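# Six arms hang a marquee roof on four post spikes

## Task

Put the marquee roof onto the posts so that each post's spike passes fully through one of the roof's corner eyelets, with the knobs facing up and the centre of the roof hanging loose. Then open the grippers and pull the arms away; the roof only counts if it stays on without any robot supporting it. Nothing else on the table should be shifted, tilted or knocked over. Approximate arm mounts in the scene frame (metres, heading in degrees counter-clockwise from +x): arm1 x=+0.29 y=+0.65 z=+0.72 facing -102; arm2 x=-0.22 y=+0.65 z=+0.72 facing -85; arm3 x=-0.31 y=-0.65 z=+0.72 facing +99; arm4 x=+0.24 y=-0.65 z=+0.72 facing +83; arm5 x=-0.70 y=-0.07 z=+0.72 facing +8; arm6 x=+0.70 y=+0.08 z=+0.72 facing +166.

## Robot and tools

Setup. Six identical i2rt Big YAM arms (arm1 to arm6) stand on the tabletop, each with six joints, a two-finger gripper and a wrist camera (armN_cam_wrist). Two fixed room cameras, cam_high and cam_low, also watch the scene. Arms 1 and 2 sit on the +y edge, arms 3 and 4 on the -y edge, arm5 on the -x end and arm6 on the +x end, all mounted at about z=+0.72. The hand reaches roughly 1.0 m out from the joint1 axis. Occasionally a loose object may get a brief nudge from outside.

Frame. One shared scene frame: origin on the floor, +z up. The hand point is midway between the fingertips; the hand's z axis runs along the fingers and its y axis is the direction in which the fingers open and close.

execute_actions. Argument actions is a list holding either one action or nothing. An action is an object keyed by arm name ("arm1" ... "arm6"); under each name goes a single key, joints, an object of absolute joint targets keyed by name. Available keys and ranges: joint1_rad -2.879 to 2.879 (rotation about the base, positive = counter-clockwise seen from above, 0 = toward the direction the base faces); joint2_rad 0 to 3.141 (shoulder; 0 puts the upper arm back and about level, increasing lifts it up and over to the front); joint3_rad 0 to 3.019 (elbow; 0 is fully folded, increasing opens it); joint4_rad -1.692 to 1.57 (hand pitch, positive tips the fingers up); joint5_rad -1.57 to 1.57 (sideways hand swing, positive toward the arm's right); joint6_rad -2.094 to 2.094 (hand roll, positive clockwise viewed from behind the hand); gripper_m 0 to 0.093 (fingertip gap in metres). Joints are in radians. All values are targets, not offsets; each key may be omitted, and any arm may be left out. Arms in one action start together but may finish at different moments, and because joints move at different rates the hand can sweep a wide path. An omitted joint or arm may still be driving toward an earlier target. An unrecognised key or out-of-range number rejects the whole call with no motion. Argument cameras is optional: a list of camera names, or "all"; null or omitted gives all, [] gives none. An empty actions list just reports state and pictures. The pictures line gives the order of returned images.

wait takes seconds (0 to 10) and commands nothing new; it returns the same as an empty action. zoom_image takes camera and region [x0, y0, x1, y1] in pixels (top-left origin, at most 504 by 504) of that camera's newest full image. finished_scene takes scene (1 or 2) and ends the scene irreversibly; the roof must already be hanging correctly and stay so.

Reading results. joint_status tells how each commanded joint finished. Done tolerances: joint1 ±0.045, joint2 ±0.14, joint3 ±0.09, joint4 ±0.055, joint5 ±0.03, joint6 ±0.035, gripper ±0.003. off_target: stopped away from its goal and possibly still pressing. contact_stop or time_out: the joint now holds where it stopped, except a timed-out joint that keeps a target (its old one, or one within 0.375, 0.375, 0.113, 0.225, 0.075, 0.3 rad of its position for joints 1 to 6) and keeps pushing; such joints appear in on_its_own, where held at means the held target, not the position. To relieve that push, command the reported position. "joint command not followed" (often with a cause line) means a safety check, e.g. self or arm-to-arm clearance, blocked that arm's joint targets; its gripper target still runs, the blocked joints show not_followed, and the arm may retry them on later actions until given passable targets. A tiny change from the current position may produce no motion. A loaded joint that is holding tends to sag. If a result reports a stop, the remaining motion calls in that reply are skipped.

Cautions. The arms do not stop on contact and can press hard. Two arms squeezing each other fails the run, and a strong collision can too; the clearance check may react late and ignores fingers, gripper housings and wrist cameras, and no state line reports arm contact. Rigid objects knocked out of the work area fail the task; cloth is exempt. Avoid drops, slips, slams and heavy pushing. Fingertip force is roughly 50 to 62 N per pad, lower on some grippers.

Heat. Holding loads or pushing warms motors, even while you are thinking, since the robot keeps its last command during your reply. A MOTOR HOT warning appears from 85 °C; at 100 °C the whole arm and gripper go limp until cooled (OVER-TEMPERATURE FAULT), and named keys short of target read limit_stop_at_motor_heat; resend them afterwards.

Cameras. Wrist cameras are fisheye 504x504; cam_high and cam_low are 896x504 pinhole with radial distortion. A calibration (OpenCV conventions, K and T_world_to_cam mapping scene frame to camera) is provided, but real poses may differ by a couple of degrees and several millimetres, and wrist camera poses inherit joint reading errors.

Each tool is called after "Request:" as a command line: name --argument value for each argument, lists and objects as JSON in quotes; but a table of rows of numbers goes row by row, as --pt "numbers of a row", without its own name.

## Session

Request:
execute_actions --actions '[]'

Scene clock: 0.00 s.
arm1.joint_positions: joint1_rad=+0.257 joint2_rad=+0.413 joint3_rad=+0.552 joint4_rad=-1.252 joint5_rad=+0.204 joint6_rad=-0.384 gripper_m=+0.095
arm1.joint_status: not commanded
arm1.hand: x=+0.2727 y=+0.4590 z=+0.9414 quat_wxyz=(-0.054, -0.523, -0.817, +0.239) (m; scene frame)
arm2.joint_positions: joint1_rad=-0.357 joint2_rad=+0.519 joint3_rad=+0.405 joint4_rad=-0.989 joint5_rad=-0.262 joint6_rad=+0.293 gripper_m=+0.094
arm2.joint_status: not commanded
arm2.hand: x=-0.2397 y=+0.4331 z=+0.9350 quat_wxyz=(-0.256, -0.834, -0.482, +0.074) (m; scene frame)
arm3.joint_positions: joint1_rad=+0.117 joint2_rad=+0.333 joint3_rad=+0.661 joint4_rad=-1.408 joint5_rad=+0.301 joint6_rad=+0.513 gripper_m=+0.095
arm3.joint_status: not commanded
arm3.hand: x=-0.3024 y=-0.4832 z=+0.9746 quat_wxyz=(-0.228, +0.561, -0.778, -0.167) (m; scene frame)
arm4.joint_positions: joint1_rad=-0.201 joint2_rad=+0.473 joint3_rad=+0.473 joint4_rad=-1.093 joint5_rad=-0.142 joint6_rad=-0.533 gripper_m=+0.094
arm4.joint_status: not commanded
arm4.hand: x=+0.2789 y=-0.4437 z=+0.9236 quat_wxyz=(-0.197, +0.772, -0.584, -0.158) (m; scene frame)
arm5.joint_positions: joint1_rad=+0.396 joint2_rad=+0.404 joint3_rad=+0.603 joint4_rad=-1.295 joint5_rad=+0.099 joint6_rad=+0.239 gripper_m=+0.095
arm5.joint_status: not commanded
arm5.hand: x=-0.5349 y=+0.0145 z=+0.9299 quat_wxyz=(-0.241, +0.145, -0.959, -0.048) (m; scene frame)
arm6.joint_positions: joint1_rad=-0.302 joint2_rad=+0.499 joint3_rad=+0.439 joint4_rad=-1.058 joint5_rad=-0.311 joint6_rad=-0.197 gripper_m=+0.094
arm6.joint_status: not commanded
arm6.hand: x=+0.4948 y=+0.1463 z=+0.9510 quat_wxyz=(+0.058, +0.955, -0.141, -0.254) (m; scene frame)
pictures: arm1_cam_wrist, arm2_cam_wrist, arm3_cam_wrist, arm4_cam_wrist, arm5_cam_wrist, arm6_cam_wrist, cam_high, cam_low
Images, in order (width x height): arm1_cam_wrist 504x504, arm2_cam_wrist 504x504, arm3_cam_wrist 504x504, arm4_cam_wrist 504x504, arm5_cam_wrist 504x504, arm6_cam_wrist 504x504, cam_high 896x504, cam_low 896x504.

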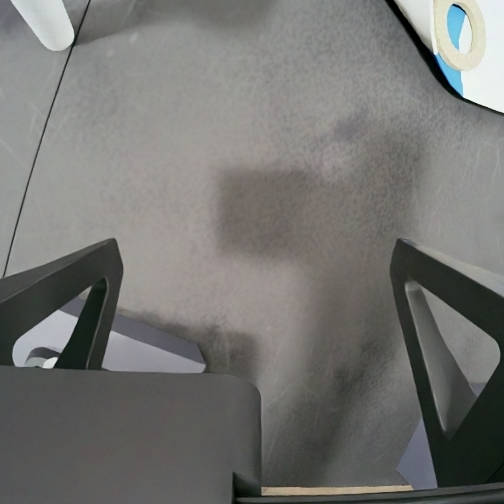

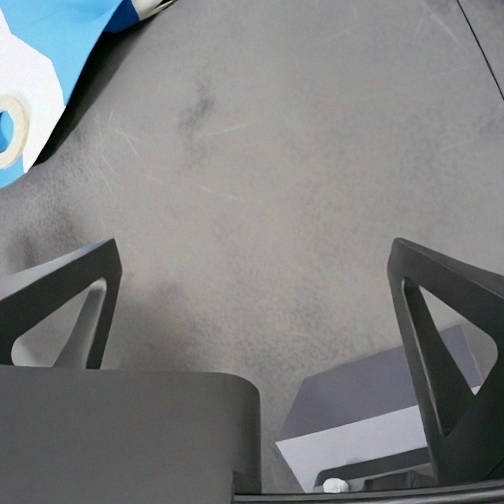

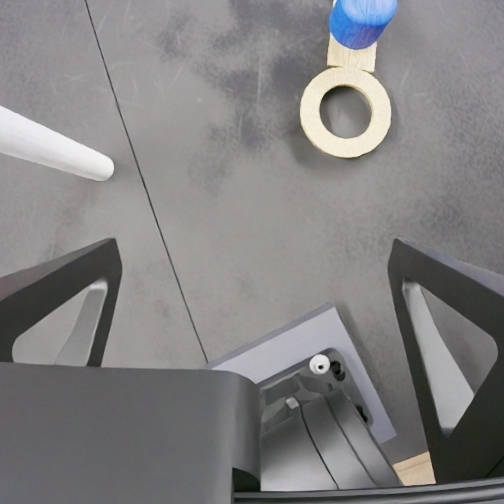

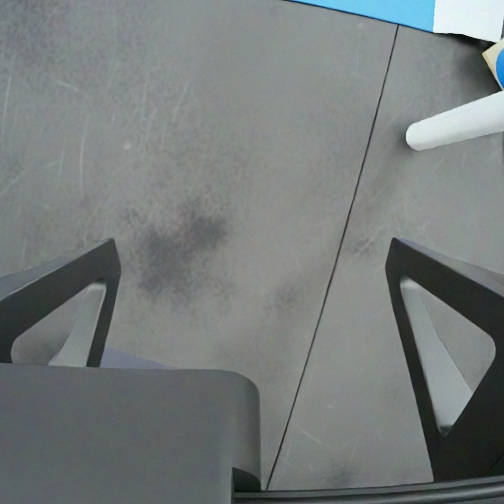

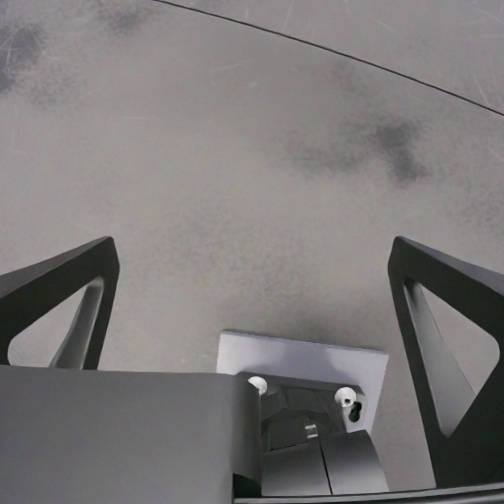

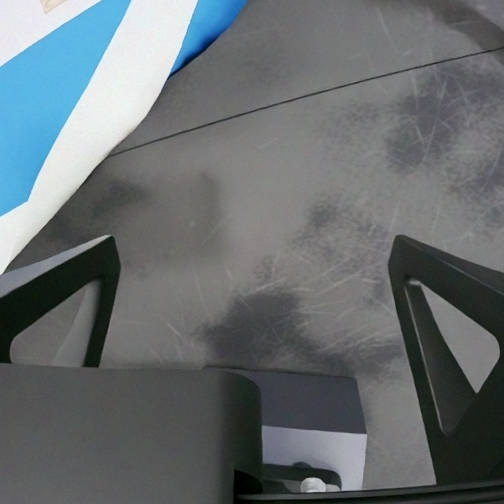

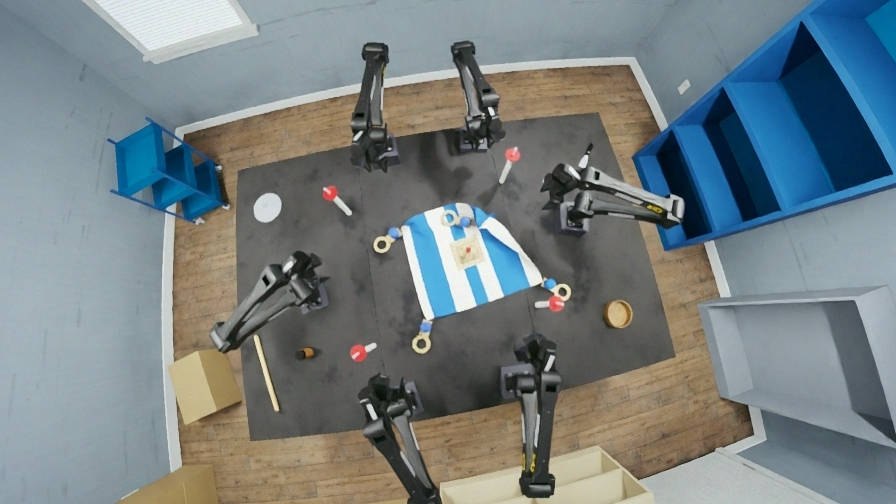

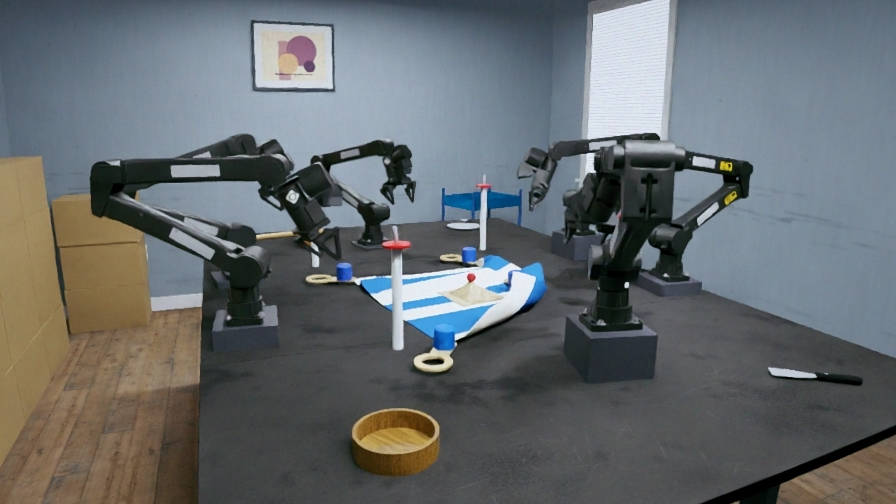

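Request:
execute_actions --actions '[{"arm1":{"joints":{"joint1_rad":0,"joint2_rad":1.0,"joint3_rad":1.0,"joint4_rad":-1.57,"joint5_rad":0,"joint6_rad":0}},"arm3":{"joints":{"joint1_rad":0,"joint2_rad":1.3,"joint3_rad":1.0,"joint4_rad":-1.27,"joint5_rad":0,"joint6_rad":0}},"arm4":{"joints":{"joint1_rad":0,"joint2_rad":1.0,"joint3_rad":0.7,"joint4_rad":-1.27,"joint5_rad":0,"joint6_rad":0}},"arm5":{"joints":{"joint1_rad":0,"joint2_rad":1.3,"joint3_rad":1.3,"joint4_rad":-1.57,"joint5_rad":0,"joint6_rad":0}},"arm6":{"joints":{"joint1_rad":0,"joint2_rad":1.0,"joint3_rad":1.0,"joint4_rad":-1.0,"joint5_rad":0,"joint6_rad":0}}}]' --cameras '["cam_high"]'

Scene clock: 2.97 s.
arm1.joint_positions: joint1_rad=+0.003 joint2_rad=+1.005 joint3_rad=+0.951 joint4_rad=-1.559 joint5_rad=+0.004 joint6_rad=-0.011 gripper_m=+0.095
arm1.joint_status: all done
arm1.hand: x=+0.2497 y=+0.4051 z=+0.9812 quat_wxyz=(+0.016, -0.757, -0.652, -0.016) (m; scene frame)
arm2.joint_positions: joint1_rad=-0.357 joint2_rad=+0.519 joint3_rad=+0.405 joint4_rad=-0.989 joint5_rad=-0.262 joint6_rad=+0.293 gripper_m=+0.094
arm2.joint_status: not commanded
arm2.hand: x=-0.2397 y=+0.4331 z=+0.9350 quat_wxyz=(-0.256, -0.834, -0.482, +0.074) (m; scene frame)
arm3.joint_positions: joint1_rad=-0.005 joint2_rad=+1.296 joint3_rad=+1.013 joint4_rad=-1.257 joint5_rad=-0.003 joint6_rad=+0.017 gripper_m=+0.095
arm3.joint_status: all done
arm3.hand: x=-0.3616 y=-0.2958 z=+0.9047 quat_wxyz=(-0.010, +0.751, -0.661, -0.014) (m; scene frame)
arm4.joint_positions: joint1_rad=-0.009 joint2_rad=+0.998 joint3_rad=+0.670 joint4_rad=-1.259 joint5_rad=-0.003 joint6_rad=-0.015 gripper_m=+0.094
arm4.joint_status: all done
arm4.hand: x=+0.2641 y=-0.4214 z=+0.8936 quat_wxyz=(+0.007, +0.676, -0.736, -0.003) (m; scene frame)
arm5.joint_positions: joint1_rad=+0.006 joint2_rad=+1.313 joint3_rad=+1.243 joint4_rad=-1.562 joint5_rad=+0.002 joint6_rad=+0.008 gripper_m=+0.095
arm5.joint_status: all done
arm5.hand: x=-0.3510 y=-0.0098 z=+0.9742 quat_wxyz=(+0.025, +0.083, -0.996, +0.003) (m; scene frame)
arm6.joint_positions: joint1_rad=-0.002 joint2_rad=+0.990 joint3_rad=+0.943 joint4_rad=-1.008 joint5_rad=-0.005 joint6_rad=-0.011 gripper_m=+0.094
arm6.joint_status: all done
arm6.hand: x=+0.3348 y=+0.1764 z=+1.0661 quat_wxyz=(-0.032, +0.961, -0.120, -0.246) (m; scene frame)
pictures: cam_high
Images, in order (width x height): cam_high 896x504.

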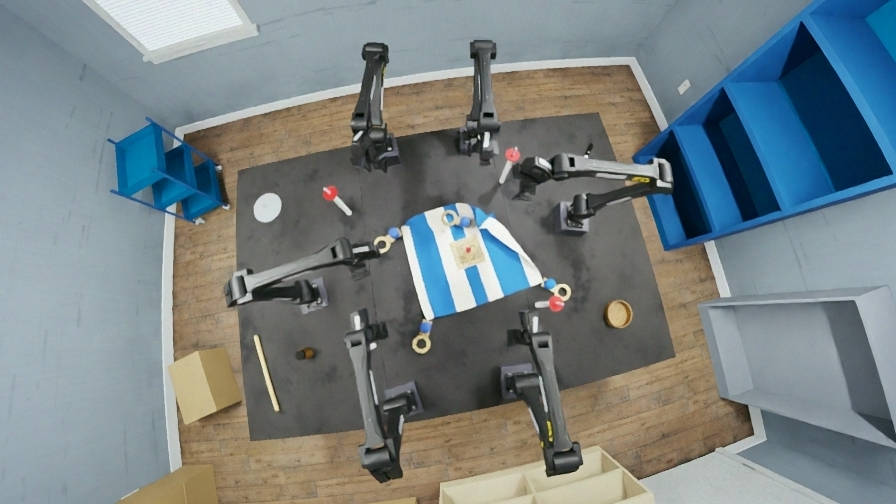

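Request:
execute_actions --actions '[{"arm1":{"joints":{"joint1_rad":-0.107,"joint2_rad":1.78,"joint3_rad":1.49,"joint4_rad":-1.28}},"arm2":{"joints":{"joint1_rad":-0.112,"joint2_rad":1.71,"joint3_rad":1.42,"joint4_rad":-1.28,"joint5_rad":0,"joint6_rad":0}},"arm3":{"joints":{"joint1_rad":-0.607,"joint2_rad":1.33,"joint3_rad":1.05,"joint4_rad":-1.29}},"arm6":{"joints":{"joint1_rad":1.22,"joint2_rad":1.3,"joint3_rad":1.02,"joint4_rad":-1.29}},"arm5":{"joints":{"joint2_rad":0.6,"joint3_rad":0.6}},"arm4":{"joints":{"joint2_rad":0.6,"joint3_rad":0.6}}}]' --cameras '["arm1_cam_wrist","arm2_cam_wrist","arm3_cam_wrist","arm6_cam_wrist","cam_high"]'

Scene clock: 7.57 s.
arm1.joint_positions: joint1_rad=-0.109 joint2_rad=+1.797 joint3_rad=+1.445 joint4_rad=-1.285 joint5_rad=+0.002 joint6_rad=-0.010 gripper_m=+0.095
arm1.joint_status: all done
arm1.hand: x=+0.1511 y=+0.1534 z=+0.8670 quat_wxyz=(+0.023, -0.793, -0.609, -0.027) (m; scene frame)
arm2.joint_positions: joint1_rad=-0.120 joint2_rad=+1.719 joint3_rad=+1.370 joint4_rad=-1.267 joint5_rad=-0.003 joint6_rad=+0.014 gripper_m=+0.094
arm2.joint_status: all done
arm2.hand: x=-0.2476 y=+0.1591 z=+0.9365 quat_wxyz=(+0.012, -0.731, -0.682, -0.015) (m; scene frame)
arm3.joint_positions: joint1_rad=-0.607 joint2_rad=+1.319 joint3_rad=+1.013 joint4_rad=-1.277 joint5_rad=-0.001 joint6_rad=+0.015 gripper_m=+0.095
arm3.joint_status: all done
arm3.hand: x=-0.1533 y=-0.3328 z=+0.8968 quat_wxyz=(+0.005, +0.522, -0.853, +0.001) (m; scene frame)
arm4.joint_positions: joint1_rad=-0.009 joint2_rad=+0.598 joint3_rad=+0.604 joint4_rad=-1.261 joint5_rad=-0.003 joint6_rad=-0.015 gripper_m=+0.094
arm4.joint_status: all done
arm4.hand: x=+0.2621 y=-0.4476 z=+0.9454 quat_wxyz=(-0.117, +0.667, -0.727, -0.114) (m; scene frame)
arm5.joint_positions: joint1_rad=+0.006 joint2_rad=+0.604 joint3_rad=+0.598 joint4_rad=-1.568 joint5_rad=+0.002 joint6_rad=+0.008 gripper_m=+0.095
arm5.joint_status: all done
arm5.hand: x=-0.5735 y=-0.0487 z=+0.8832 quat_wxyz=(-0.004, +0.083, -0.997, +0.001) (m; scene frame)
arm6.joint_positions: joint1_rad=+1.222 joint2_rad=+1.314 joint3_rad=+0.984 joint4_rad=-1.280 joint5_rad=-0.002 joint6_rad=-0.009 gripper_m=+0.094
arm6.joint_status: all done
arm6.hand: x=+0.5021 y=-0.2015 z=+0.9616 quat_wxyz=(-0.004, +0.884, +0.467, +0.024) (m; scene frame)
pictures: arm1_cam_wrist, arm2_cam_wrist, arm3_cam_wrist, arm6_cam_wrist, cam_high
camera_calibration (this result's frames):
arm1_cam_wrist: T_world_to_cam=[[-0.966328, 0.257028, -0.0120861, 0.118306], [0.190411, 0.745887, 0.638276, -0.692048], [0.17307, 0.614483, -0.769713, 0.668304], [0, 0, 0, 1]] pos_world=[0.130433, 0.0751207, 0.95755]
arm2_cam_wrist: T_world_to_cam=[[-0.997831, 0.0608422, -0.0251324, -0.231087], [0.0329856, 0.792518, 0.608956, -0.676874], [0.0569681, 0.606806, -0.792806, 0.777659], [0, 0, 0, 1]] pos_world=[-0.252561, 0.0786067, 1.02291]
arm3_cam_wrist: T_world_to_cam=[[0.891112, -0.453781, 0.00127652, -0.0190843], [-0.364664, -0.714429, 0.59717, -0.826367], [-0.270073, -0.532611, -0.802114, 0.622703], [0, 0, 0, 1]] pos_world=[-0.116165, -0.267382, 0.992984]
arm6_cam_wrist: T_world_to_cam=[[-0.826084, 0.563106, -0.0222773, 0.548436], [0.431169, 0.656996, 0.618425, -0.674762], [0.362875, 0.501266, -0.785528, 0.799639], [0, 0, 0, 1]] pos_world=[0.453822, -0.266343, 1.05765]
Images, in order (width x height): arm1_cam_wrist 504x504, arm2_cam_wrist 504x504, arm3_cam_wrist 504x504, arm6_cam_wrist 504x504, cam_high 896x504.

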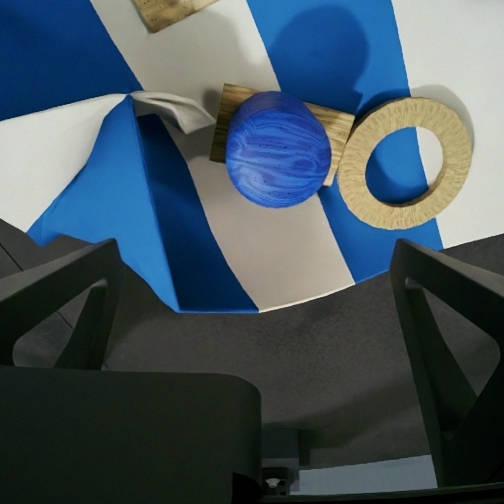

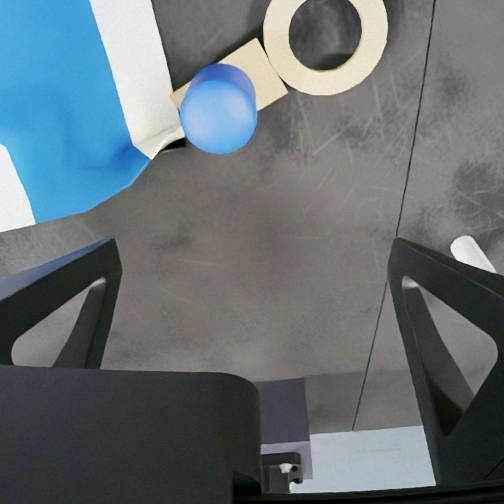

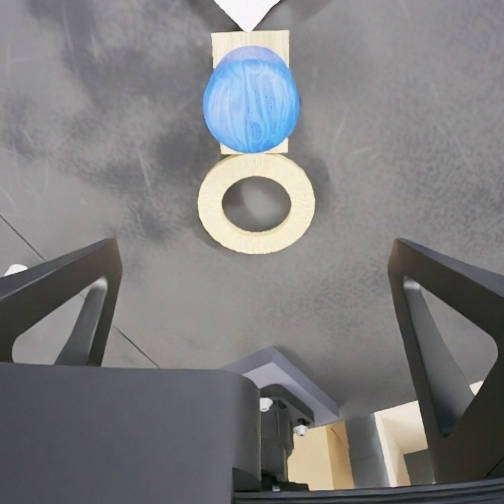

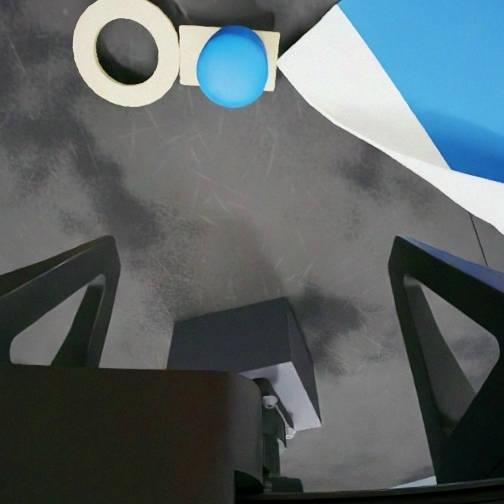

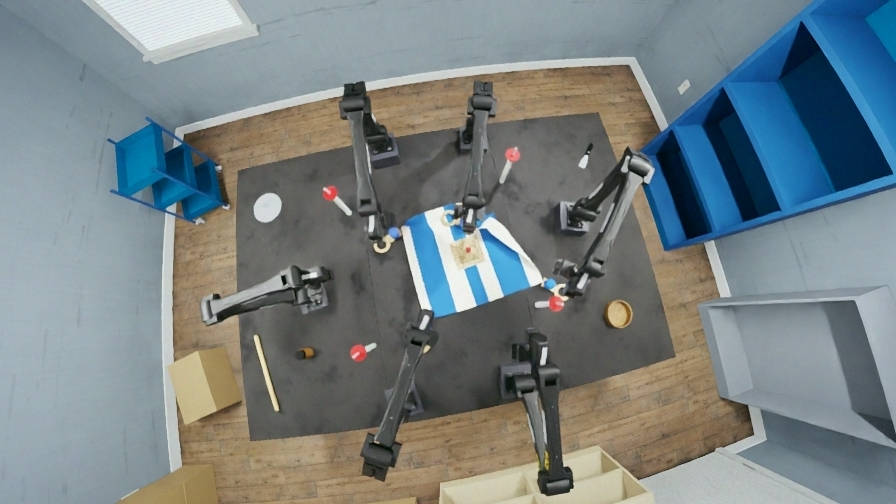

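Request:
execute_actions --actions '[{"arm1":{"joints":{"joint1_rad":-0.13,"joint2_rad":1.80,"joint3_rad":1.37,"joint4_rad":-1.10}},"arm2":{"joints":{"joint1_rad":-0.073,"joint2_rad":1.80,"joint3_rad":1.22,"joint4_rad":-0.94}},"arm3":{"joints":{"joint2_rad":1.42,"joint3_rad":0.93,"joint4_rad":-1.04}},"arm6":{"joints":{"joint1_rad":1.265,"joint2_rad":1.5,"joint3_rad":0.80,"joint4_rad":-0.83}}}]' --cameras '["arm1_cam_wrist","arm2_cam_wrist","arm3_cam_wrist","arm6_cam_wrist"]'

Scene clock: 9.57 s.
arm1.joint_positions: joint1_rad=-0.125 joint2_rad=+1.797 joint3_rad=+1.367 joint4_rad=-1.114 joint5_rad=+0.002 joint6_rad=-0.010 gripper_m=+0.095
arm1.joint_status: all done
arm1.hand: x=+0.1397 y=+0.1448 z=+0.8391 quat_wxyz=(-0.005, -0.798, -0.602, +0.010) (m; scene frame)
arm2.joint_positions: joint1_rad=-0.076 joint2_rad=+1.810 joint3_rad=+1.205 joint4_rad=-0.955 joint5_rad=-0.001 joint6_rad=+0.014 gripper_m=+0.094
arm2.joint_status: all done
arm2.hand: x=-0.2263 y=+0.1561 z=+0.8368 quat_wxyz=(-0.007, -0.716, -0.698, +0.006) (m; scene frame)
arm3.joint_positions: joint1_rad=-0.607 joint2_rad=+1.423 joint3_rad=+0.934 joint4_rad=-1.053 joint5_rad=-0.001 joint6_rad=+0.015 gripper_m=+0.095
arm3.joint_status: all done
arm3.hand: x=-0.1432 y=-0.3117 z=+0.8335 quat_wxyz=(-0.013, +0.522, -0.853, -0.010) (m; scene frame)
arm4.joint_positions: joint1_rad=-0.009 joint2_rad=+0.598 joint3_rad=+0.604 joint4_rad=-1.261 joint5_rad=-0.003 joint6_rad=-0.015 gripper_m=+0.094
arm4.joint_status: not commanded
arm4.hand: x=+0.2621 y=-0.4476 z=+0.9454 quat_wxyz=(-0.117, +0.667, -0.727, -0.114) (m; scene frame)
arm5.joint_positions: joint1_rad=+0.006 joint2_rad=+0.604 joint3_rad=+0.598 joint4_rad=-1.568 joint5_rad=+0.002 joint6_rad=+0.008 gripper_m=+0.095
arm5.joint_status: not commanded
arm5.hand: x=-0.5735 y=-0.0487 z=+0.8832 quat_wxyz=(-0.004, +0.083, -0.997, +0.001) (m; scene frame)
arm6.joint_positions: joint1_rad=+1.272 joint2_rad=+1.470 joint3_rad=+0.774 joint4_rad=-0.884 joint5_rad=-0.004 joint6_rad=-0.009 gripper_m=+0.094
arm6.joint_status: all done
arm6.hand: x=+0.5192 y=-0.2103 z=+0.8404 quat_wxyz=(+0.004, +0.872, +0.490, +0.011) (m; scene frame)
pictures: arm1_cam_wrist, arm2_cam_wrist, arm3_cam_wrist, arm6_cam_wrist
camera_calibration (this result's frames):
arm1_cam_wrist: T_world_to_cam=[[-0.962325, 0.271682, -0.0108964, 0.105482], [0.21851, 0.796591, 0.563646, -0.614312], [0.161813, 0.54003, -0.825945, 0.713594], [0, 0, 0, 1]] pos_world=[0.120273, 0.0753363, 0.936793]
arm2_cam_wrist: T_world_to_cam=[[-0.999592, 0.0156982, -0.0238687, -0.206625], [-0.000504707, 0.825662, 0.564166, -0.589784], [0.0285639, 0.563947, -0.825317, 0.726688], [0, 0, 0, 1]] pos_world=[-0.227595, 0.0803925, 0.927552]
arm3_cam_wrist: T_world_to_cam=[[0.891051, -0.453902, 0.000693433, -0.0180895], [-0.375284, -0.735856, 0.56363, -0.750096], [-0.255322, -0.502483, -0.826027, 0.617381], [0, 0, 0, 1]] pos_world=[-0.107749, -0.249949, 0.932763]
arm6_cam_wrist: T_world_to_cam=[[-0.853453, 0.520605, -0.0242658, 0.571811], [0.406368, 0.693887, 0.594463, -0.560624], [0.326318, 0.497486, -0.803757, 0.736203], [0, 0, 0, 1]] pos_world=[0.475597, -0.274928, 0.938874]
Images, in order (width x height): arm1_cam_wrist 504x504, arm2_cam_wrist 504x504, arm3_cam_wrist 504x504, arm6_cam_wrist 504x504.

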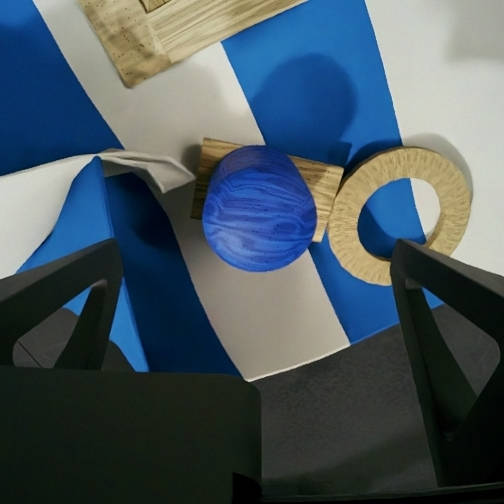

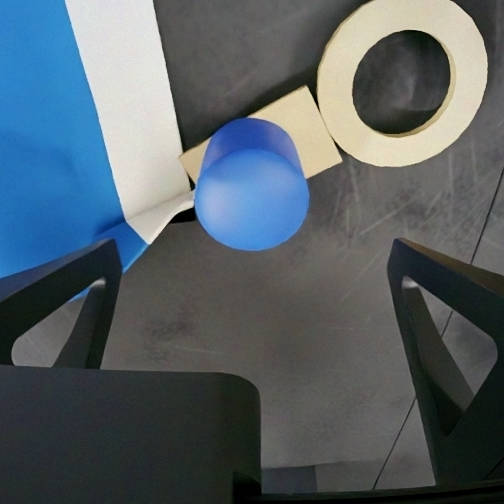

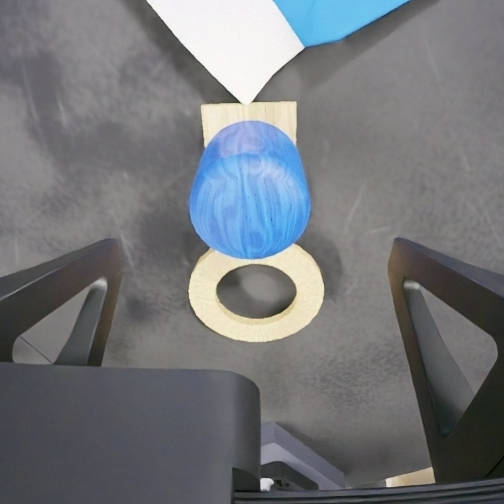

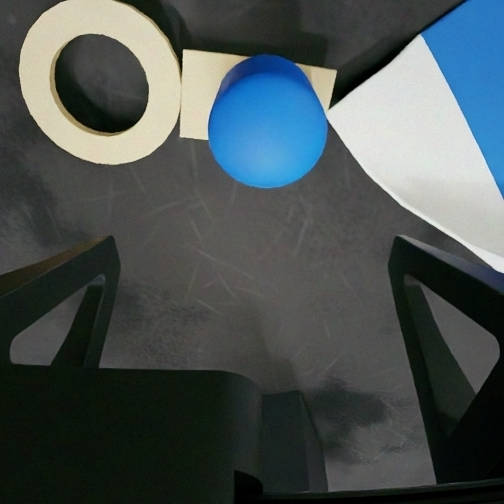

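Request:
execute_actions --actions '[{"arm1":{"joints":{"joint2_rad":1.76,"joint3_rad":1.17,"joint4_rad":-0.98}},"arm2":{"joints":{"joint2_rad":1.873,"joint3_rad":1.09,"joint4_rad":-0.79}},"arm3":{"joints":{"joint2_rad":1.48,"joint3_rad":0.785,"joint4_rad":-0.87}},"arm6":{"joints":{"joint2_rad":1.47,"joint3_rad":0.56,"joint4_rad":-0.66}}}]' --cameras '["arm1_cam_wrist","arm2_cam_wrist","arm3_cam_wrist","arm6_cam_wrist","cam_low"]'

Scene clock: 11.53 s.
arm1.joint_positions: joint1_rad=-0.125 joint2_rad=+1.768 joint3_rad=+1.164 joint4_rad=-0.993 joint5_rad=+0.002 joint6_rad=-0.010 gripper_m=+0.095
arm1.joint_status: all done
arm1.hand: x=+0.1557 y=+0.1989 z=+0.7858 quat_wxyz=(+0.010, -0.798, -0.602, -0.011) (m; scene frame)
arm2.joint_positions: joint1_rad=-0.076 joint2_rad=+1.879 joint3_rad=+1.078 joint4_rad=-0.805 joint5_rad=-0.001 joint6_rad=+0.014 gripper_m=+0.094
arm2.joint_status: all done
arm2.hand: x=-0.2259 y=+0.1910 z=+0.7684 quat_wxyz=(+0.009, -0.716, -0.698, -0.010) (m; scene frame)
arm3.joint_positions: joint1_rad=-0.607 joint2_rad=+1.479 joint3_rad=+0.788 joint4_rad=-0.883 joint5_rad=-0.001 joint6_rad=+0.015 gripper_m=+0.095
arm3.joint_status: all done
arm3.hand: x=-0.1562 y=-0.3379 z=+0.7679 quat_wxyz=(+0.001, +0.522, -0.853, -0.001) (m; scene frame)
arm4.joint_positions: joint1_rad=-0.009 joint2_rad=+0.598 joint3_rad=+0.604 joint4_rad=-1.261 joint5_rad=-0.003 joint6_rad=-0.015 gripper_m=+0.094
arm4.joint_status: not commanded
arm4.hand: x=+0.2621 y=-0.4476 z=+0.9454 quat_wxyz=(-0.117, +0.667, -0.727, -0.114) (m; scene frame)
arm5.joint_positions: joint1_rad=+0.006 joint2_rad=+0.604 joint3_rad=+0.598 joint4_rad=-1.568 joint5_rad=+0.002 joint6_rad=+0.008 gripper_m=+0.095
arm5.joint_status: not commanded
arm5.hand: x=-0.5735 y=-0.0487 z=+0.8832 quat_wxyz=(-0.004, +0.083, -0.997, +0.001) (m; scene frame)
arm6.joint_positions: joint1_rad=+1.272 joint2_rad=+1.466 joint3_rad=+0.560 joint4_rad=-0.672 joint5_rad=-0.004 joint6_rad=-0.009 gripper_m=+0.094
arm6.joint_status: all done
arm6.hand: x=+0.5507 y=-0.1612 z=+0.7855 quat_wxyz=(+0.005, +0.872, +0.490, +0.010) (m; scene frame)
pictures: arm1_cam_wrist, arm2_cam_wrist, arm3_cam_wrist, arm6_cam_wrist, cam_low
camera_calibration (this result's frames):
arm1_cam_wrist: T_world_to_cam=[[-0.962135, 0.272329, -0.0115474, 0.105886], [0.209764, 0.766816, 0.606624, -0.657333], [0.174056, 0.581232, -0.794905, 0.603355], [0, 0, 0, 1]] pos_world=[0.134744, 0.124529, 0.879587]
arm2_cam_wrist: T_world_to_cam=[[-0.999579, 0.0167441, -0.0236966, -0.208666], [-0.000850092, 0.79944, 0.600745, -0.603129], [0.029003, 0.600512, -0.79909, 0.623437], [0, 0, 0, 1]] pos_world=[-0.227172, 0.111278, 0.855564]
arm3_cam_wrist: T_world_to_cam=[[0.891098, -0.453809, 0.00115282, -0.018623], [-0.366976, -0.719095, 0.59011, -0.750623], [-0.266968, -0.526269, -0.807322, 0.522498], [0, 0, 0, 1]] pos_world=[-0.119376, -0.273246, 0.864795]
arm6_cam_wrist: T_world_to_cam=[[-0.853471, 0.520576, -0.0242353, 0.571769], [0.407478, 0.695595, 0.5917, -0.572996], [0.324883, 0.495124, -0.805794, 0.6593], [0, 0, 0, 1]] pos_world=[0.507276, -0.225511, 0.884159]
Images, in order (width x height): arm1_cam_wrist 504x504, arm2_cam_wrist 504x504, arm3_cam_wrist 504x504, arm6_cam_wrist 504x504, cam_low 896x504.

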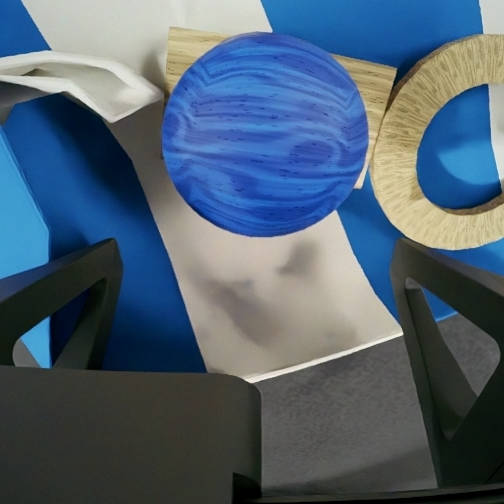

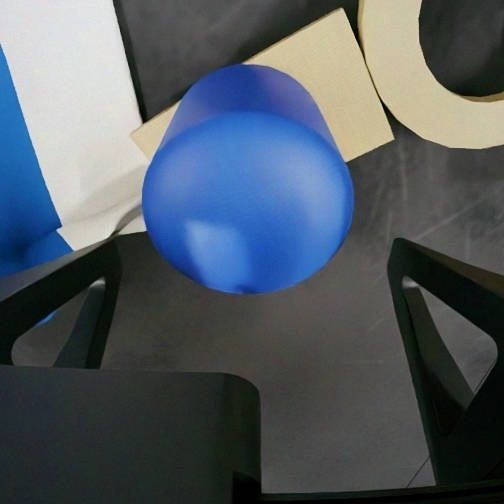

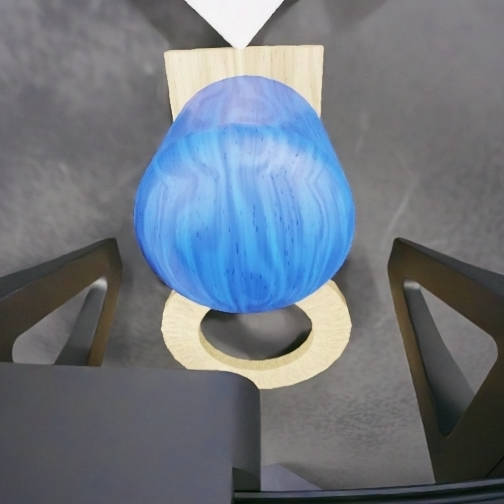

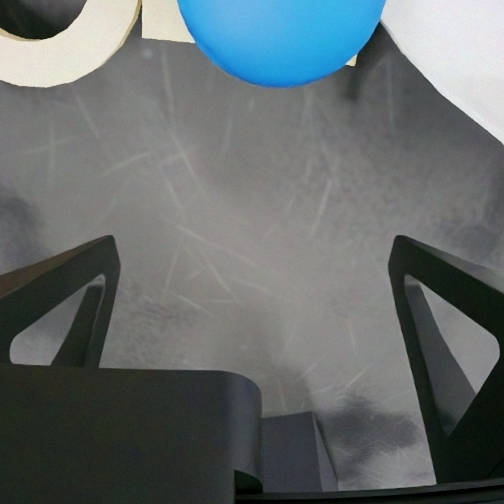

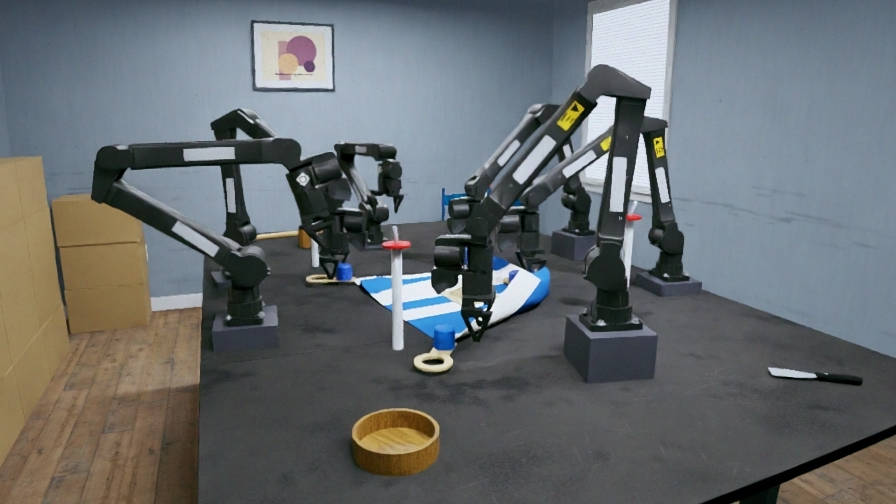

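Request:
execute_actions --actions '[{"arm1":{"joints":{"joint2_rad":1.835,"joint3_rad":1.245,"joint4_rad":-1.0}},"arm2":{"joints":{"joint2_rad":1.905,"joint3_rad":1.125,"joint4_rad":-0.81}},"arm3":{"joints":{"joint2_rad":1.50,"joint3_rad":0.825,"joint4_rad":-0.89}},"arm6":{"joints":{"joint2_rad":1.58,"joint3_rad":0.72,"joint4_rad":-0.72}}}]' --cameras '["arm1_cam_wrist","arm2_cam_wrist","arm3_cam_wrist","arm6_cam_wrist"]'

Scene clock: 13.07 s.
arm1.joint_positions: joint1_rad=-0.125 joint2_rad=+1.826 joint3_rad=+1.202 joint4_rad=-0.993 joint5_rad=+0.002 joint6_rad=-0.010 gripper_m=+0.095
arm1.joint_status: all done
arm1.hand: x=+0.1525 y=+0.1882 z=+0.7708 quat_wxyz=(+0.016, -0.798, -0.602, -0.019) (m; scene frame)
arm2.joint_positions: joint1_rad=-0.076 joint2_rad=+1.890 joint3_rad=+1.086 joint4_rad=-0.805 joint5_rad=-0.001 joint6_rad=+0.014 gripper_m=+0.094
arm2.joint_status: all done
arm2.hand: x=-0.2259 y=+0.1890 z=+0.7655 quat_wxyz=(+0.010, -0.716, -0.698, -0.011) (m; scene frame)
arm3.joint_positions: joint1_rad=-0.607 joint2_rad=+1.483 joint3_rad=+0.788 joint4_rad=-0.883 joint5_rad=-0.001 joint6_rad=+0.015 gripper_m=+0.095
arm3.joint_status: all done
arm3.hand: x=-0.1564 y=-0.3383 z=+0.7667 quat_wxyz=(+0.003, +0.522, -0.853, +0.000) (m; scene frame)
arm4.joint_positions: joint1_rad=-0.009 joint2_rad=+0.598 joint3_rad=+0.604 joint4_rad=-1.261 joint5_rad=-0.003 joint6_rad=-0.015 gripper_m=+0.094
arm4.joint_status: not commanded
arm4.hand: x=+0.2621 y=-0.4476 z=+0.9454 quat_wxyz=(-0.117, +0.667, -0.727, -0.114) (m; scene frame)
arm5.joint_positions: joint1_rad=+0.006 joint2_rad=+0.604 joint3_rad=+0.598 joint4_rad=-1.568 joint5_rad=+0.002 joint6_rad=+0.008 gripper_m=+0.095
arm5.joint_status: not commanded
arm5.hand: x=-0.5735 y=-0.0487 z=+0.8832 quat_wxyz=(-0.004, +0.083, -0.997, +0.001) (m; scene frame)
arm6.joint_positions: joint1_rad=+1.272 joint2_rad=+1.572 joint3_rad=+0.696 joint4_rad=-0.712 joint5_rad=-0.004 joint6_rad=-0.009 gripper_m=+0.094
arm6.joint_status: all done
arm6.hand: x=+0.5260 y=-0.2009 z=+0.7872 quat_wxyz=(+0.002, +0.872, +0.490, +0.015) (m; scene frame)
pictures: arm1_cam_wrist, arm2_cam_wrist, arm3_cam_wrist, arm6_cam_wrist
camera_calibration (this result's frames):
arm1_cam_wrist: T_world_to_cam=[[-0.96206, 0.272584, -0.011786, 0.105682], [0.20626, 0.754894, 0.622568, -0.64887], [0.1786, 0.596517, -0.782477, 0.585065], [0, 0, 0, 1]] pos_world=[0.131016, 0.11202, 0.863011]
arm2_cam_wrist: T_world_to_cam=[[-0.999578, 0.0168235, -0.0236816, -0.20875], [-0.000877241, 0.797373, 0.603486, -0.601527], [0.0290358, 0.603252, -0.797022, 0.620246], [0, 0, 0, 1]] pos_world=[-0.227199, 0.108988, 0.852419]
arm3_cam_wrist: T_world_to_cam=[[0.891104, -0.453797, 0.00120664, -0.0186607], [-0.365974, -0.717073, 0.593185, -0.751731], [-0.26832, -0.529032, -0.805065, 0.518379], [0, 0, 0, 1]] pos_world=[-0.119394, -0.273276, 0.863267]
arm6_cam_wrist: T_world_to_cam=[[-0.853414, 0.520665, -0.0243297, 0.571432], [0.404008, 0.690253, 0.600273, -0.542285], [0.329335, 0.502452, -0.799425, 0.682544], [0, 0, 0, 1]] pos_world=[0.481971, -0.266156, 0.885064]
Images, in order (width x height): arm1_cam_wrist 504x504, arm2_cam_wrist 504x504, arm3_cam_wrist 504x504, arm6_cam_wrist 504x504.

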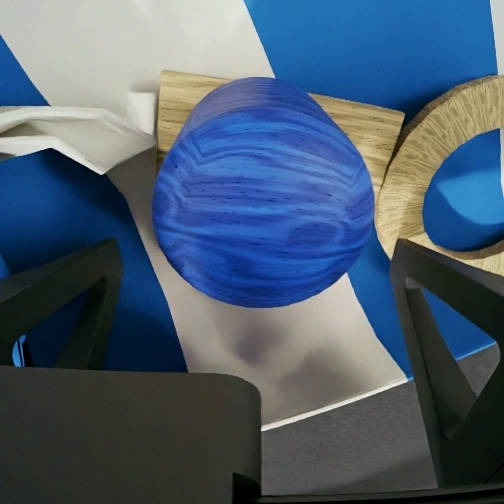

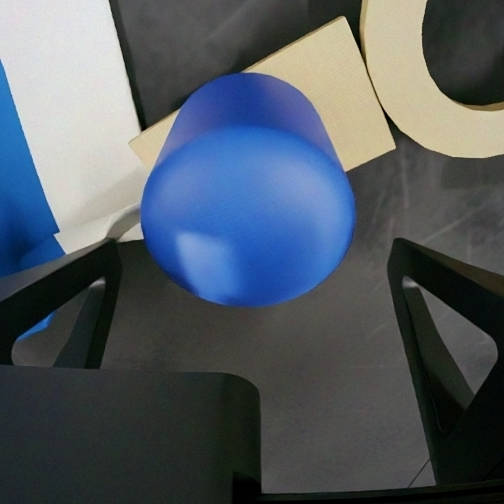

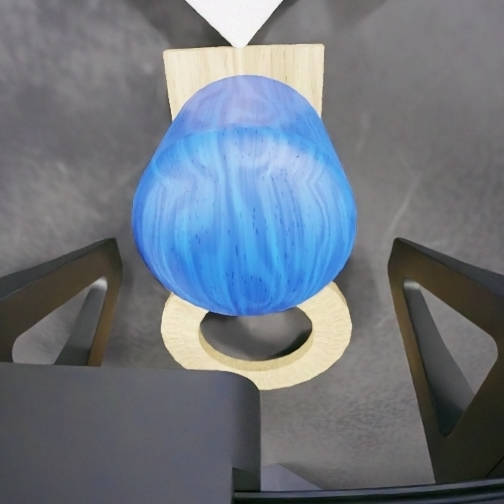

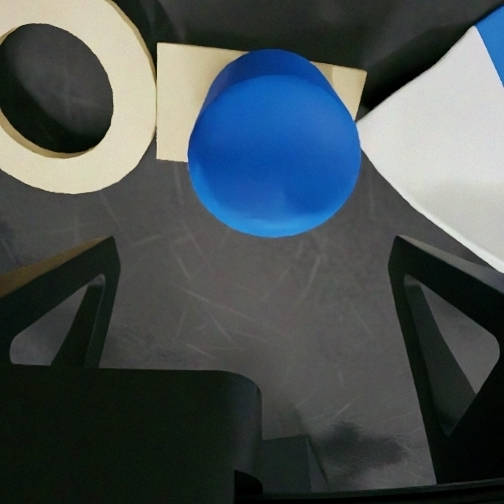

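Request:
execute_actions --actions '[{"arm1":{"joints":{"joint4_rad":-0.93}},"arm2":{"joints":{"joint4_rad":-0.72}},"arm3":{"joints":{"joint4_rad":-0.81}},"arm6":{"joints":{"joint2_rad":1.67,"joint4_rad":-0.63}}}]' --cameras '["arm1_cam_wrist","arm2_cam_wrist","arm3_cam_wrist","arm6_cam_wrist"]'

Request:
execute_actions --actions '[{"arm1":{"joints":{"gripper_m":0.03}},"arm2":{"joints":{"gripper_m":0.03}},"arm3":{"joints":{"gripper_m":0.03}}}]' --cameras '[]'

Scene clock: 14.23 s.
arm1.joint_positions: joint1_rad=-0.125 joint2_rad=+1.826 joint3_rad=+1.202 joint4_rad=-0.943 joint5_rad=+0.002 joint6_rad=-0.010 gripper_m=+0.095
arm1.joint_status: all done
arm1.hand: x=+0.1490 y=+0.1764 z=+0.7705 quat_wxyz=(+0.001, -0.798, -0.602, +0.001) (m; scene frame)
arm2.joint_positions: joint1_rad=-0.076 joint2_rad=+1.890 joint3_rad=+1.086 joint4_rad=-0.736 joint5_rad=-0.001 joint6_rad=+0.014 gripper_m=+0.094
arm2.joint_status: all done
arm2.hand: x=-0.2261 y=+0.1720 z=+0.7656 quat_wxyz=(-0.014, -0.716, -0.698, +0.013) (m; scene frame)
arm3.joint_positions: joint1_rad=-0.607 joint2_rad=+1.484 joint3_rad=+0.788 joint4_rad=-0.824 joint5_rad=-0.001 joint6_rad=+0.015 gripper_m=+0.095
arm3.joint_status: all done
arm3.hand: x=-0.1499 y=-0.3252 z=+0.7669 quat_wxyz=(-0.022, +0.522, -0.853, -0.016) (m; scene frame)
arm4.joint_positions: joint1_rad=-0.009 joint2_rad=+0.598 joint3_rad=+0.604 joint4_rad=-1.261 joint5_rad=-0.003 joint6_rad=-0.015 gripper_m=+0.094
arm4.joint_status: not commanded
arm4.hand: x=+0.2621 y=-0.4476 z=+0.9454 quat_wxyz=(-0.117, +0.667, -0.727, -0.114) (m; scene frame)
arm5.joint_positions: joint1_rad=+0.006 joint2_rad=+0.604 joint3_rad=+0.598 joint4_rad=-1.568 joint5_rad=+0.002 joint6_rad=+0.008 gripper_m=+0.095
arm5.joint_status: not commanded
arm5.hand: x=-0.5735 y=-0.0487 z=+0.8832 quat_wxyz=(-0.004, +0.083, -0.997, +0.001) (m; scene frame)
arm6.joint_positions: joint1_rad=+1.272 joint2_rad=+1.661 joint3_rad=+0.696 joint4_rad=-0.641 joint5_rad=-0.004 joint6_rad=-0.009 gripper_m=+0.094
arm6.joint_status: all done
arm6.hand: x=+0.5253 y=-0.2028 z=+0.7594 quat_wxyz=(-0.002, +0.872, +0.490, +0.022) (m; scene frame)
pictures: arm1_cam_wrist, arm2_cam_wrist, arm3_cam_wrist, arm6_cam_wrist
camera_calibration (this result's frames):
arm1_cam_wrist: T_world_to_cam=[[-0.962243, 0.271962, -0.0111865, 0.10521], [0.214752, 0.783793, 0.582709, -0.614714], [0.167243, 0.558305, -0.812604, 0.624111], [0, 0, 0, 1]] pos_world=[0.12887, 0.104751, 0.866531]
arm2_cam_wrist: T_world_to_cam=[[-0.999598, 0.0152173, -0.0239318, -0.20821], [-0.000353317, 0.837106, 0.54704, -0.551535], [0.0283579, 0.546829, -0.836764, 0.670518], [0, 0, 0, 1]] pos_world=[-0.227336, 0.098203, 0.857794]
arm3_cam_wrist: T_world_to_cam=[[0.891022, -0.453959, 0.000367242, -0.0178773], [-0.380918, -0.747218, 0.544579, -0.71489], [-0.246943, -0.485372, -0.838709, 0.570417], [0, 0, 0, 1]] pos_world=[-0.115526, -0.26543, 0.867735]
arm6_cam_wrist: T_world_to_cam=[[-0.853322, 0.520809, -0.0244791, 0.571235], [0.398333, 0.681505, 0.613907, -0.533232], [0.336411, 0.51411, -0.788999, 0.652183], [0, 0, 0, 1]] pos_world=[0.48045, -0.269398, 0.85591]
Images, in order (width x height): arm1_cam_wrist 504x504, arm2_cam_wrist 504x504, arm3_cam_wrist 504x504, arm6_cam_wrist 504x504.

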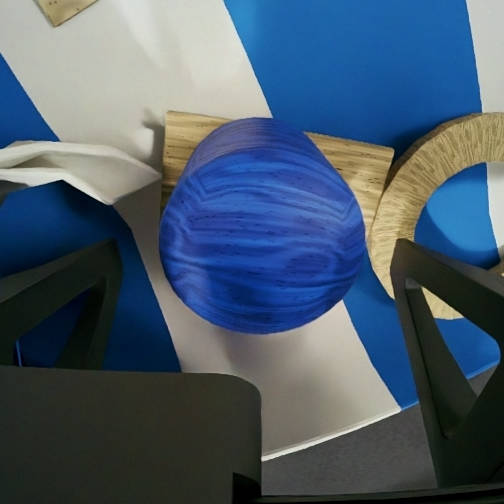

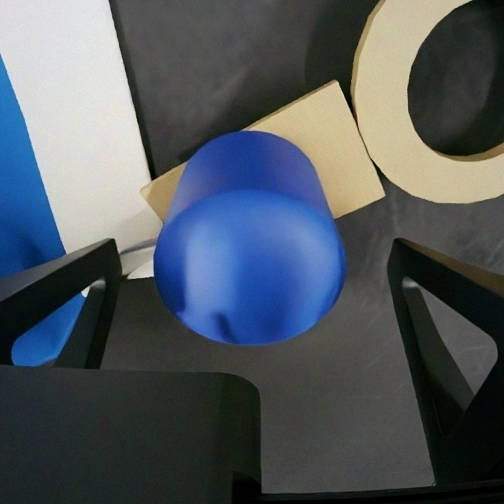

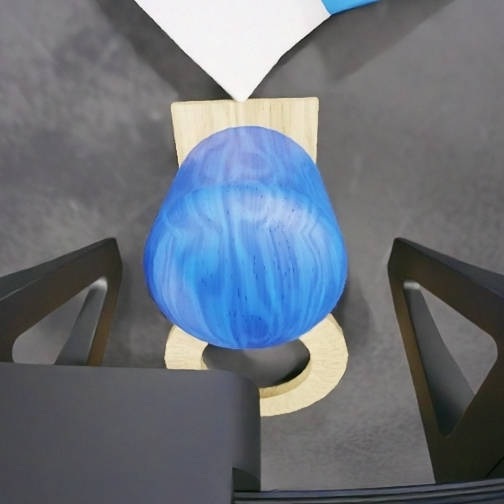

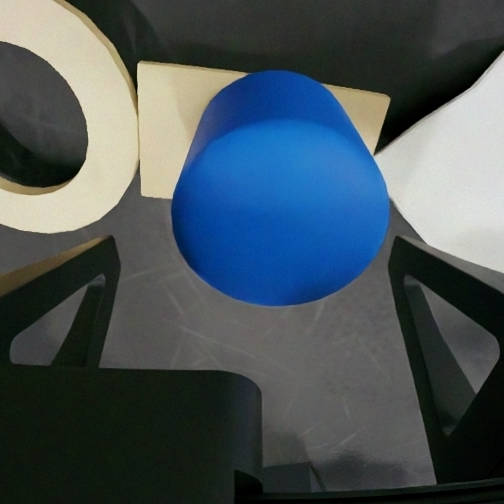

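Scene clock: 14.87 s.
arm1.joint_positions: joint1_rad=-0.125 joint2_rad=+1.826 joint3_rad=+1.202 joint4_rad=-0.943 joint5_rad=+0.001 joint6_rad=-0.010 gripper_m=+0.045
arm1.joint_status: gripper_m off_target (ended at +0.045, target +0.030)
arm1.hand: x=+0.1491 y=+0.1764 z=+0.7705 quat_wxyz=(+0.001, -0.798, -0.602, +0.001) (m; scene frame)
arm2.joint_positions: joint1_rad=-0.076 joint2_rad=+1.890 joint3_rad=+1.086 joint4_rad=-0.736 joint5_rad=-0.001 joint6_rad=+0.014 gripper_m=+0.047
arm2.joint_status: gripper_m off_target (ended at +0.047, target +0.030)
arm2.hand: x=-0.2261 y=+0.1720 z=+0.7654 quat_wxyz=(-0.014, -0.716, -0.698, +0.013) (m; scene frame)
arm3.joint_positions: joint1_rad=-0.607 joint2_rad=+1.484 joint3_rad=+0.788 joint4_rad=-0.823 joint5_rad=-0.001 joint6_rad=+0.015 gripper_m=+0.047
arm3.joint_status: gripper_m off_target (ended at +0.047, target +0.030)
arm3.hand: x=-0.1498 y=-0.3251 z=+0.7669 quat_wxyz=(-0.022, +0.522, -0.852, -0.016) (m; scene frame)
arm4.joint_positions: joint1_rad=-0.009 joint2_rad=+0.598 joint3_rad=+0.604 joint4_rad=-1.261 joint5_rad=-0.003 joint6_rad=-0.015 gripper_m=+0.094
arm4.joint_status: not commanded
arm4.hand: x=+0.2621 y=-0.4476 z=+0.9454 quat_wxyz=(-0.117, +0.667, -0.727, -0.114) (m; scene frame)
arm5.joint_positions: joint1_rad=+0.006 joint2_rad=+0.604 joint3_rad=+0.598 joint4_rad=-1.568 joint5_rad=+0.002 joint6_rad=+0.008 gripper_m=+0.095
arm5.joint_status: not commanded
arm5.hand: x=-0.5735 y=-0.0487 z=+0.8832 quat_wxyz=(-0.004, +0.083, -0.997, +0.001) (m; scene frame)
arm6.joint_positions: joint1_rad=+1.272 joint2_rad=+1.661 joint3_rad=+0.696 joint4_rad=-0.641 joint5_rad=-0.004 joint6_rad=-0.009 gripper_m=+0.094
arm6.joint_status: not commanded
arm6.hand: x=+0.5253 y=-0.2028 z=+0.7594 quat_wxyz=(-0.002, +0.872, +0.490, +0.022) (m; scene frame)
pictures: none
No camera images: the call's "cameras" was empty. Leave "cameras" out to get every camera's image.

Request:
execute_actions --actions '[{"arm6":{"joints":{"joint4_rad":-0.56}}}]' --cameras '[]'

Request:
execute_actions --actions '[{"arm6":{"joints":{"gripper_m":0.03}}}]' --cameras '["arm6_cam_wrist"]'

Scene clock: 15.73 s.
arm1.joint_positions: joint1_rad=-0.125 joint2_rad=+1.826 joint3_rad=+1.202 joint4_rad=-0.943 joint5_rad=+0.001 joint6_rad=-0.010 gripper_m=+0.045
arm1.joint_status: not commanded
arm1.hand: x=+0.1491 y=+0.1764 z=+0.7705 quat_wxyz=(+0.001, -0.798, -0.602, +0.001) (m; scene frame)
arm2.joint_positions: joint1_rad=-0.076 joint2_rad=+1.890 joint3_rad=+1.086 joint4_rad=-0.736 joint5_rad=-0.001 joint6_rad=+0.014 gripper_m=+0.047
arm2.joint_status: not commanded
arm2.hand: x=-0.2261 y=+0.1720 z=+0.7654 quat_wxyz=(-0.014, -0.716, -0.698, +0.013) (m; scene frame)
arm3.joint_positions: joint1_rad=-0.607 joint2_rad=+1.484 joint3_rad=+0.788 joint4_rad=-0.823 joint5_rad=-0.001 joint6_rad=+0.015 gripper_m=+0.047
arm3.joint_status: not commanded
arm3.hand: x=-0.1498 y=-0.3251 z=+0.7669 quat_wxyz=(-0.022, +0.522, -0.852, -0.016) (m; scene frame)
arm4.joint_positions: joint1_rad=-0.009 joint2_rad=+0.598 joint3_rad=+0.604 joint4_rad=-1.261 joint5_rad=-0.003 joint6_rad=-0.015 gripper_m=+0.094
arm4.joint_status: not commanded
arm4.hand: x=+0.2621 y=-0.4476 z=+0.9454 quat_wxyz=(-0.117, +0.667, -0.727, -0.114) (m; scene frame)
arm5.joint_positions: joint1_rad=+0.006 joint2_rad=+0.604 joint3_rad=+0.598 joint4_rad=-1.568 joint5_rad=+0.002 joint6_rad=+0.008 gripper_m=+0.095
arm5.joint_status: not commanded
arm5.hand: x=-0.5735 y=-0.0487 z=+0.8832 quat_wxyz=(-0.004, +0.083, -0.997, +0.001) (m; scene frame)
arm6.joint_positions: joint1_rad=+1.272 joint2_rad=+1.661 joint3_rad=+0.696 joint4_rad=-0.572 joint5_rad=-0.004 joint6_rad=-0.009 gripper_m=+0.094
arm6.joint_status: all done
arm6.hand: x=+0.5163 y=-0.2172 z=+0.7593 quat_wxyz=(+0.015, +0.872, +0.489, -0.008) (m; scene frame)
pictures: none
No camera images: the call's "cameras" was empty. Leave "cameras" out to get every camera's image.

Scene clock: 16.37 s.
arm1.joint_positions: joint1_rad=-0.125 joint2_rad=+1.826 joint3_rad=+1.202 joint4_rad=-0.943 joint5_rad=+0.001 joint6_rad=-0.010 gripper_m=+0.045
arm1.joint_status: not commanded
arm1.hand: x=+0.1491 y=+0.1764 z=+0.7705 quat_wxyz=(+0.001, -0.798, -0.602, +0.001) (m; scene frame)
arm2.joint_positions: joint1_rad=-0.076 joint2_rad=+1.890 joint3_rad=+1.086 joint4_rad=-0.736 joint5_rad=-0.001 joint6_rad=+0.014 gripper_m=+0.047
arm2.joint_status: not commanded
arm2.hand: x=-0.2261 y=+0.1720 z=+0.7654 quat_wxyz=(-0.014, -0.716, -0.698, +0.013) (m; scene frame)
arm3.joint_positions: joint1_rad=-0.607 joint2_rad=+1.484 joint3_rad=+0.788 joint4_rad=-0.823 joint5_rad=-0.001 joint6_rad=+0.015 gripper_m=+0.047
arm3.joint_status: not commanded
arm3.hand: x=-0.1498 y=-0.3251 z=+0.7669 quat_wxyz=(-0.022, +0.522, -0.852, -0.016) (m; scene frame)
arm4.joint_positions: joint1_rad=-0.009 joint2_rad=+0.598 joint3_rad=+0.604 joint4_rad=-1.261 joint5_rad=-0.003 joint6_rad=-0.015 gripper_m=+0.094
arm4.joint_status: not commanded
arm4.hand: x=+0.2621 y=-0.4476 z=+0.9454 quat_wxyz=(-0.117, +0.667, -0.727, -0.114) (m; scene frame)
arm5.joint_positions: joint1_rad=+0.006 joint2_rad=+0.604 joint3_rad=+0.598 joint4_rad=-1.568 joint5_rad=+0.002 joint6_rad=+0.008 gripper_m=+0.095
arm5.joint_status: not commanded
arm5.hand: x=-0.5735 y=-0.0487 z=+0.8832 quat_wxyz=(-0.004, +0.083, -0.997, +0.001) (m; scene frame)
arm6.joint_positions: joint1_rad=+1.272 joint2_rad=+1.661 joint3_rad=+0.696 joint4_rad=-0.572 joint5_rad=-0.001 joint6_rad=-0.009 gripper_m=+0.047
arm6.joint_status: gripper_m off_target (ended at +0.047, target +0.030)
arm6.hand: x=+0.5157 y=-0.2169 z=+0.7593 quat_wxyz=(+0.014, +0.872, +0.489, -0.009) (m; scene frame)
pictures: arm6_cam_wrist
camera_calibration (this result's frames):
arm6_cam_wrist: T_world_to_cam=[[-0.8531, 0.5213, -0.0215763, 0.568215], [0.422467, 0.714445, 0.557754, -0.482369], [0.306173, 0.466705, -0.829726, 0.698814], [0, 0, 0, 1]] pos_world=[0.474571, -0.277724, 0.861127]
Images, in order (width x height): arm6_cam_wrist 504x504.

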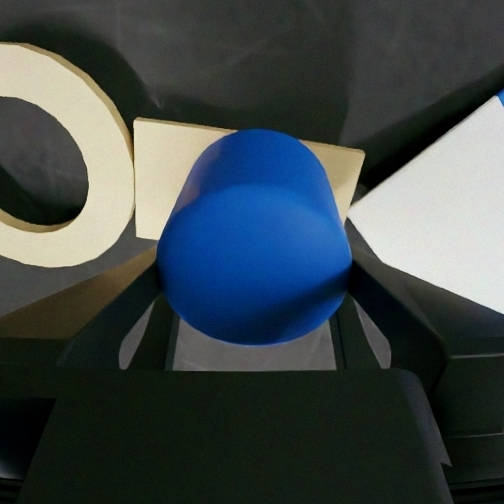

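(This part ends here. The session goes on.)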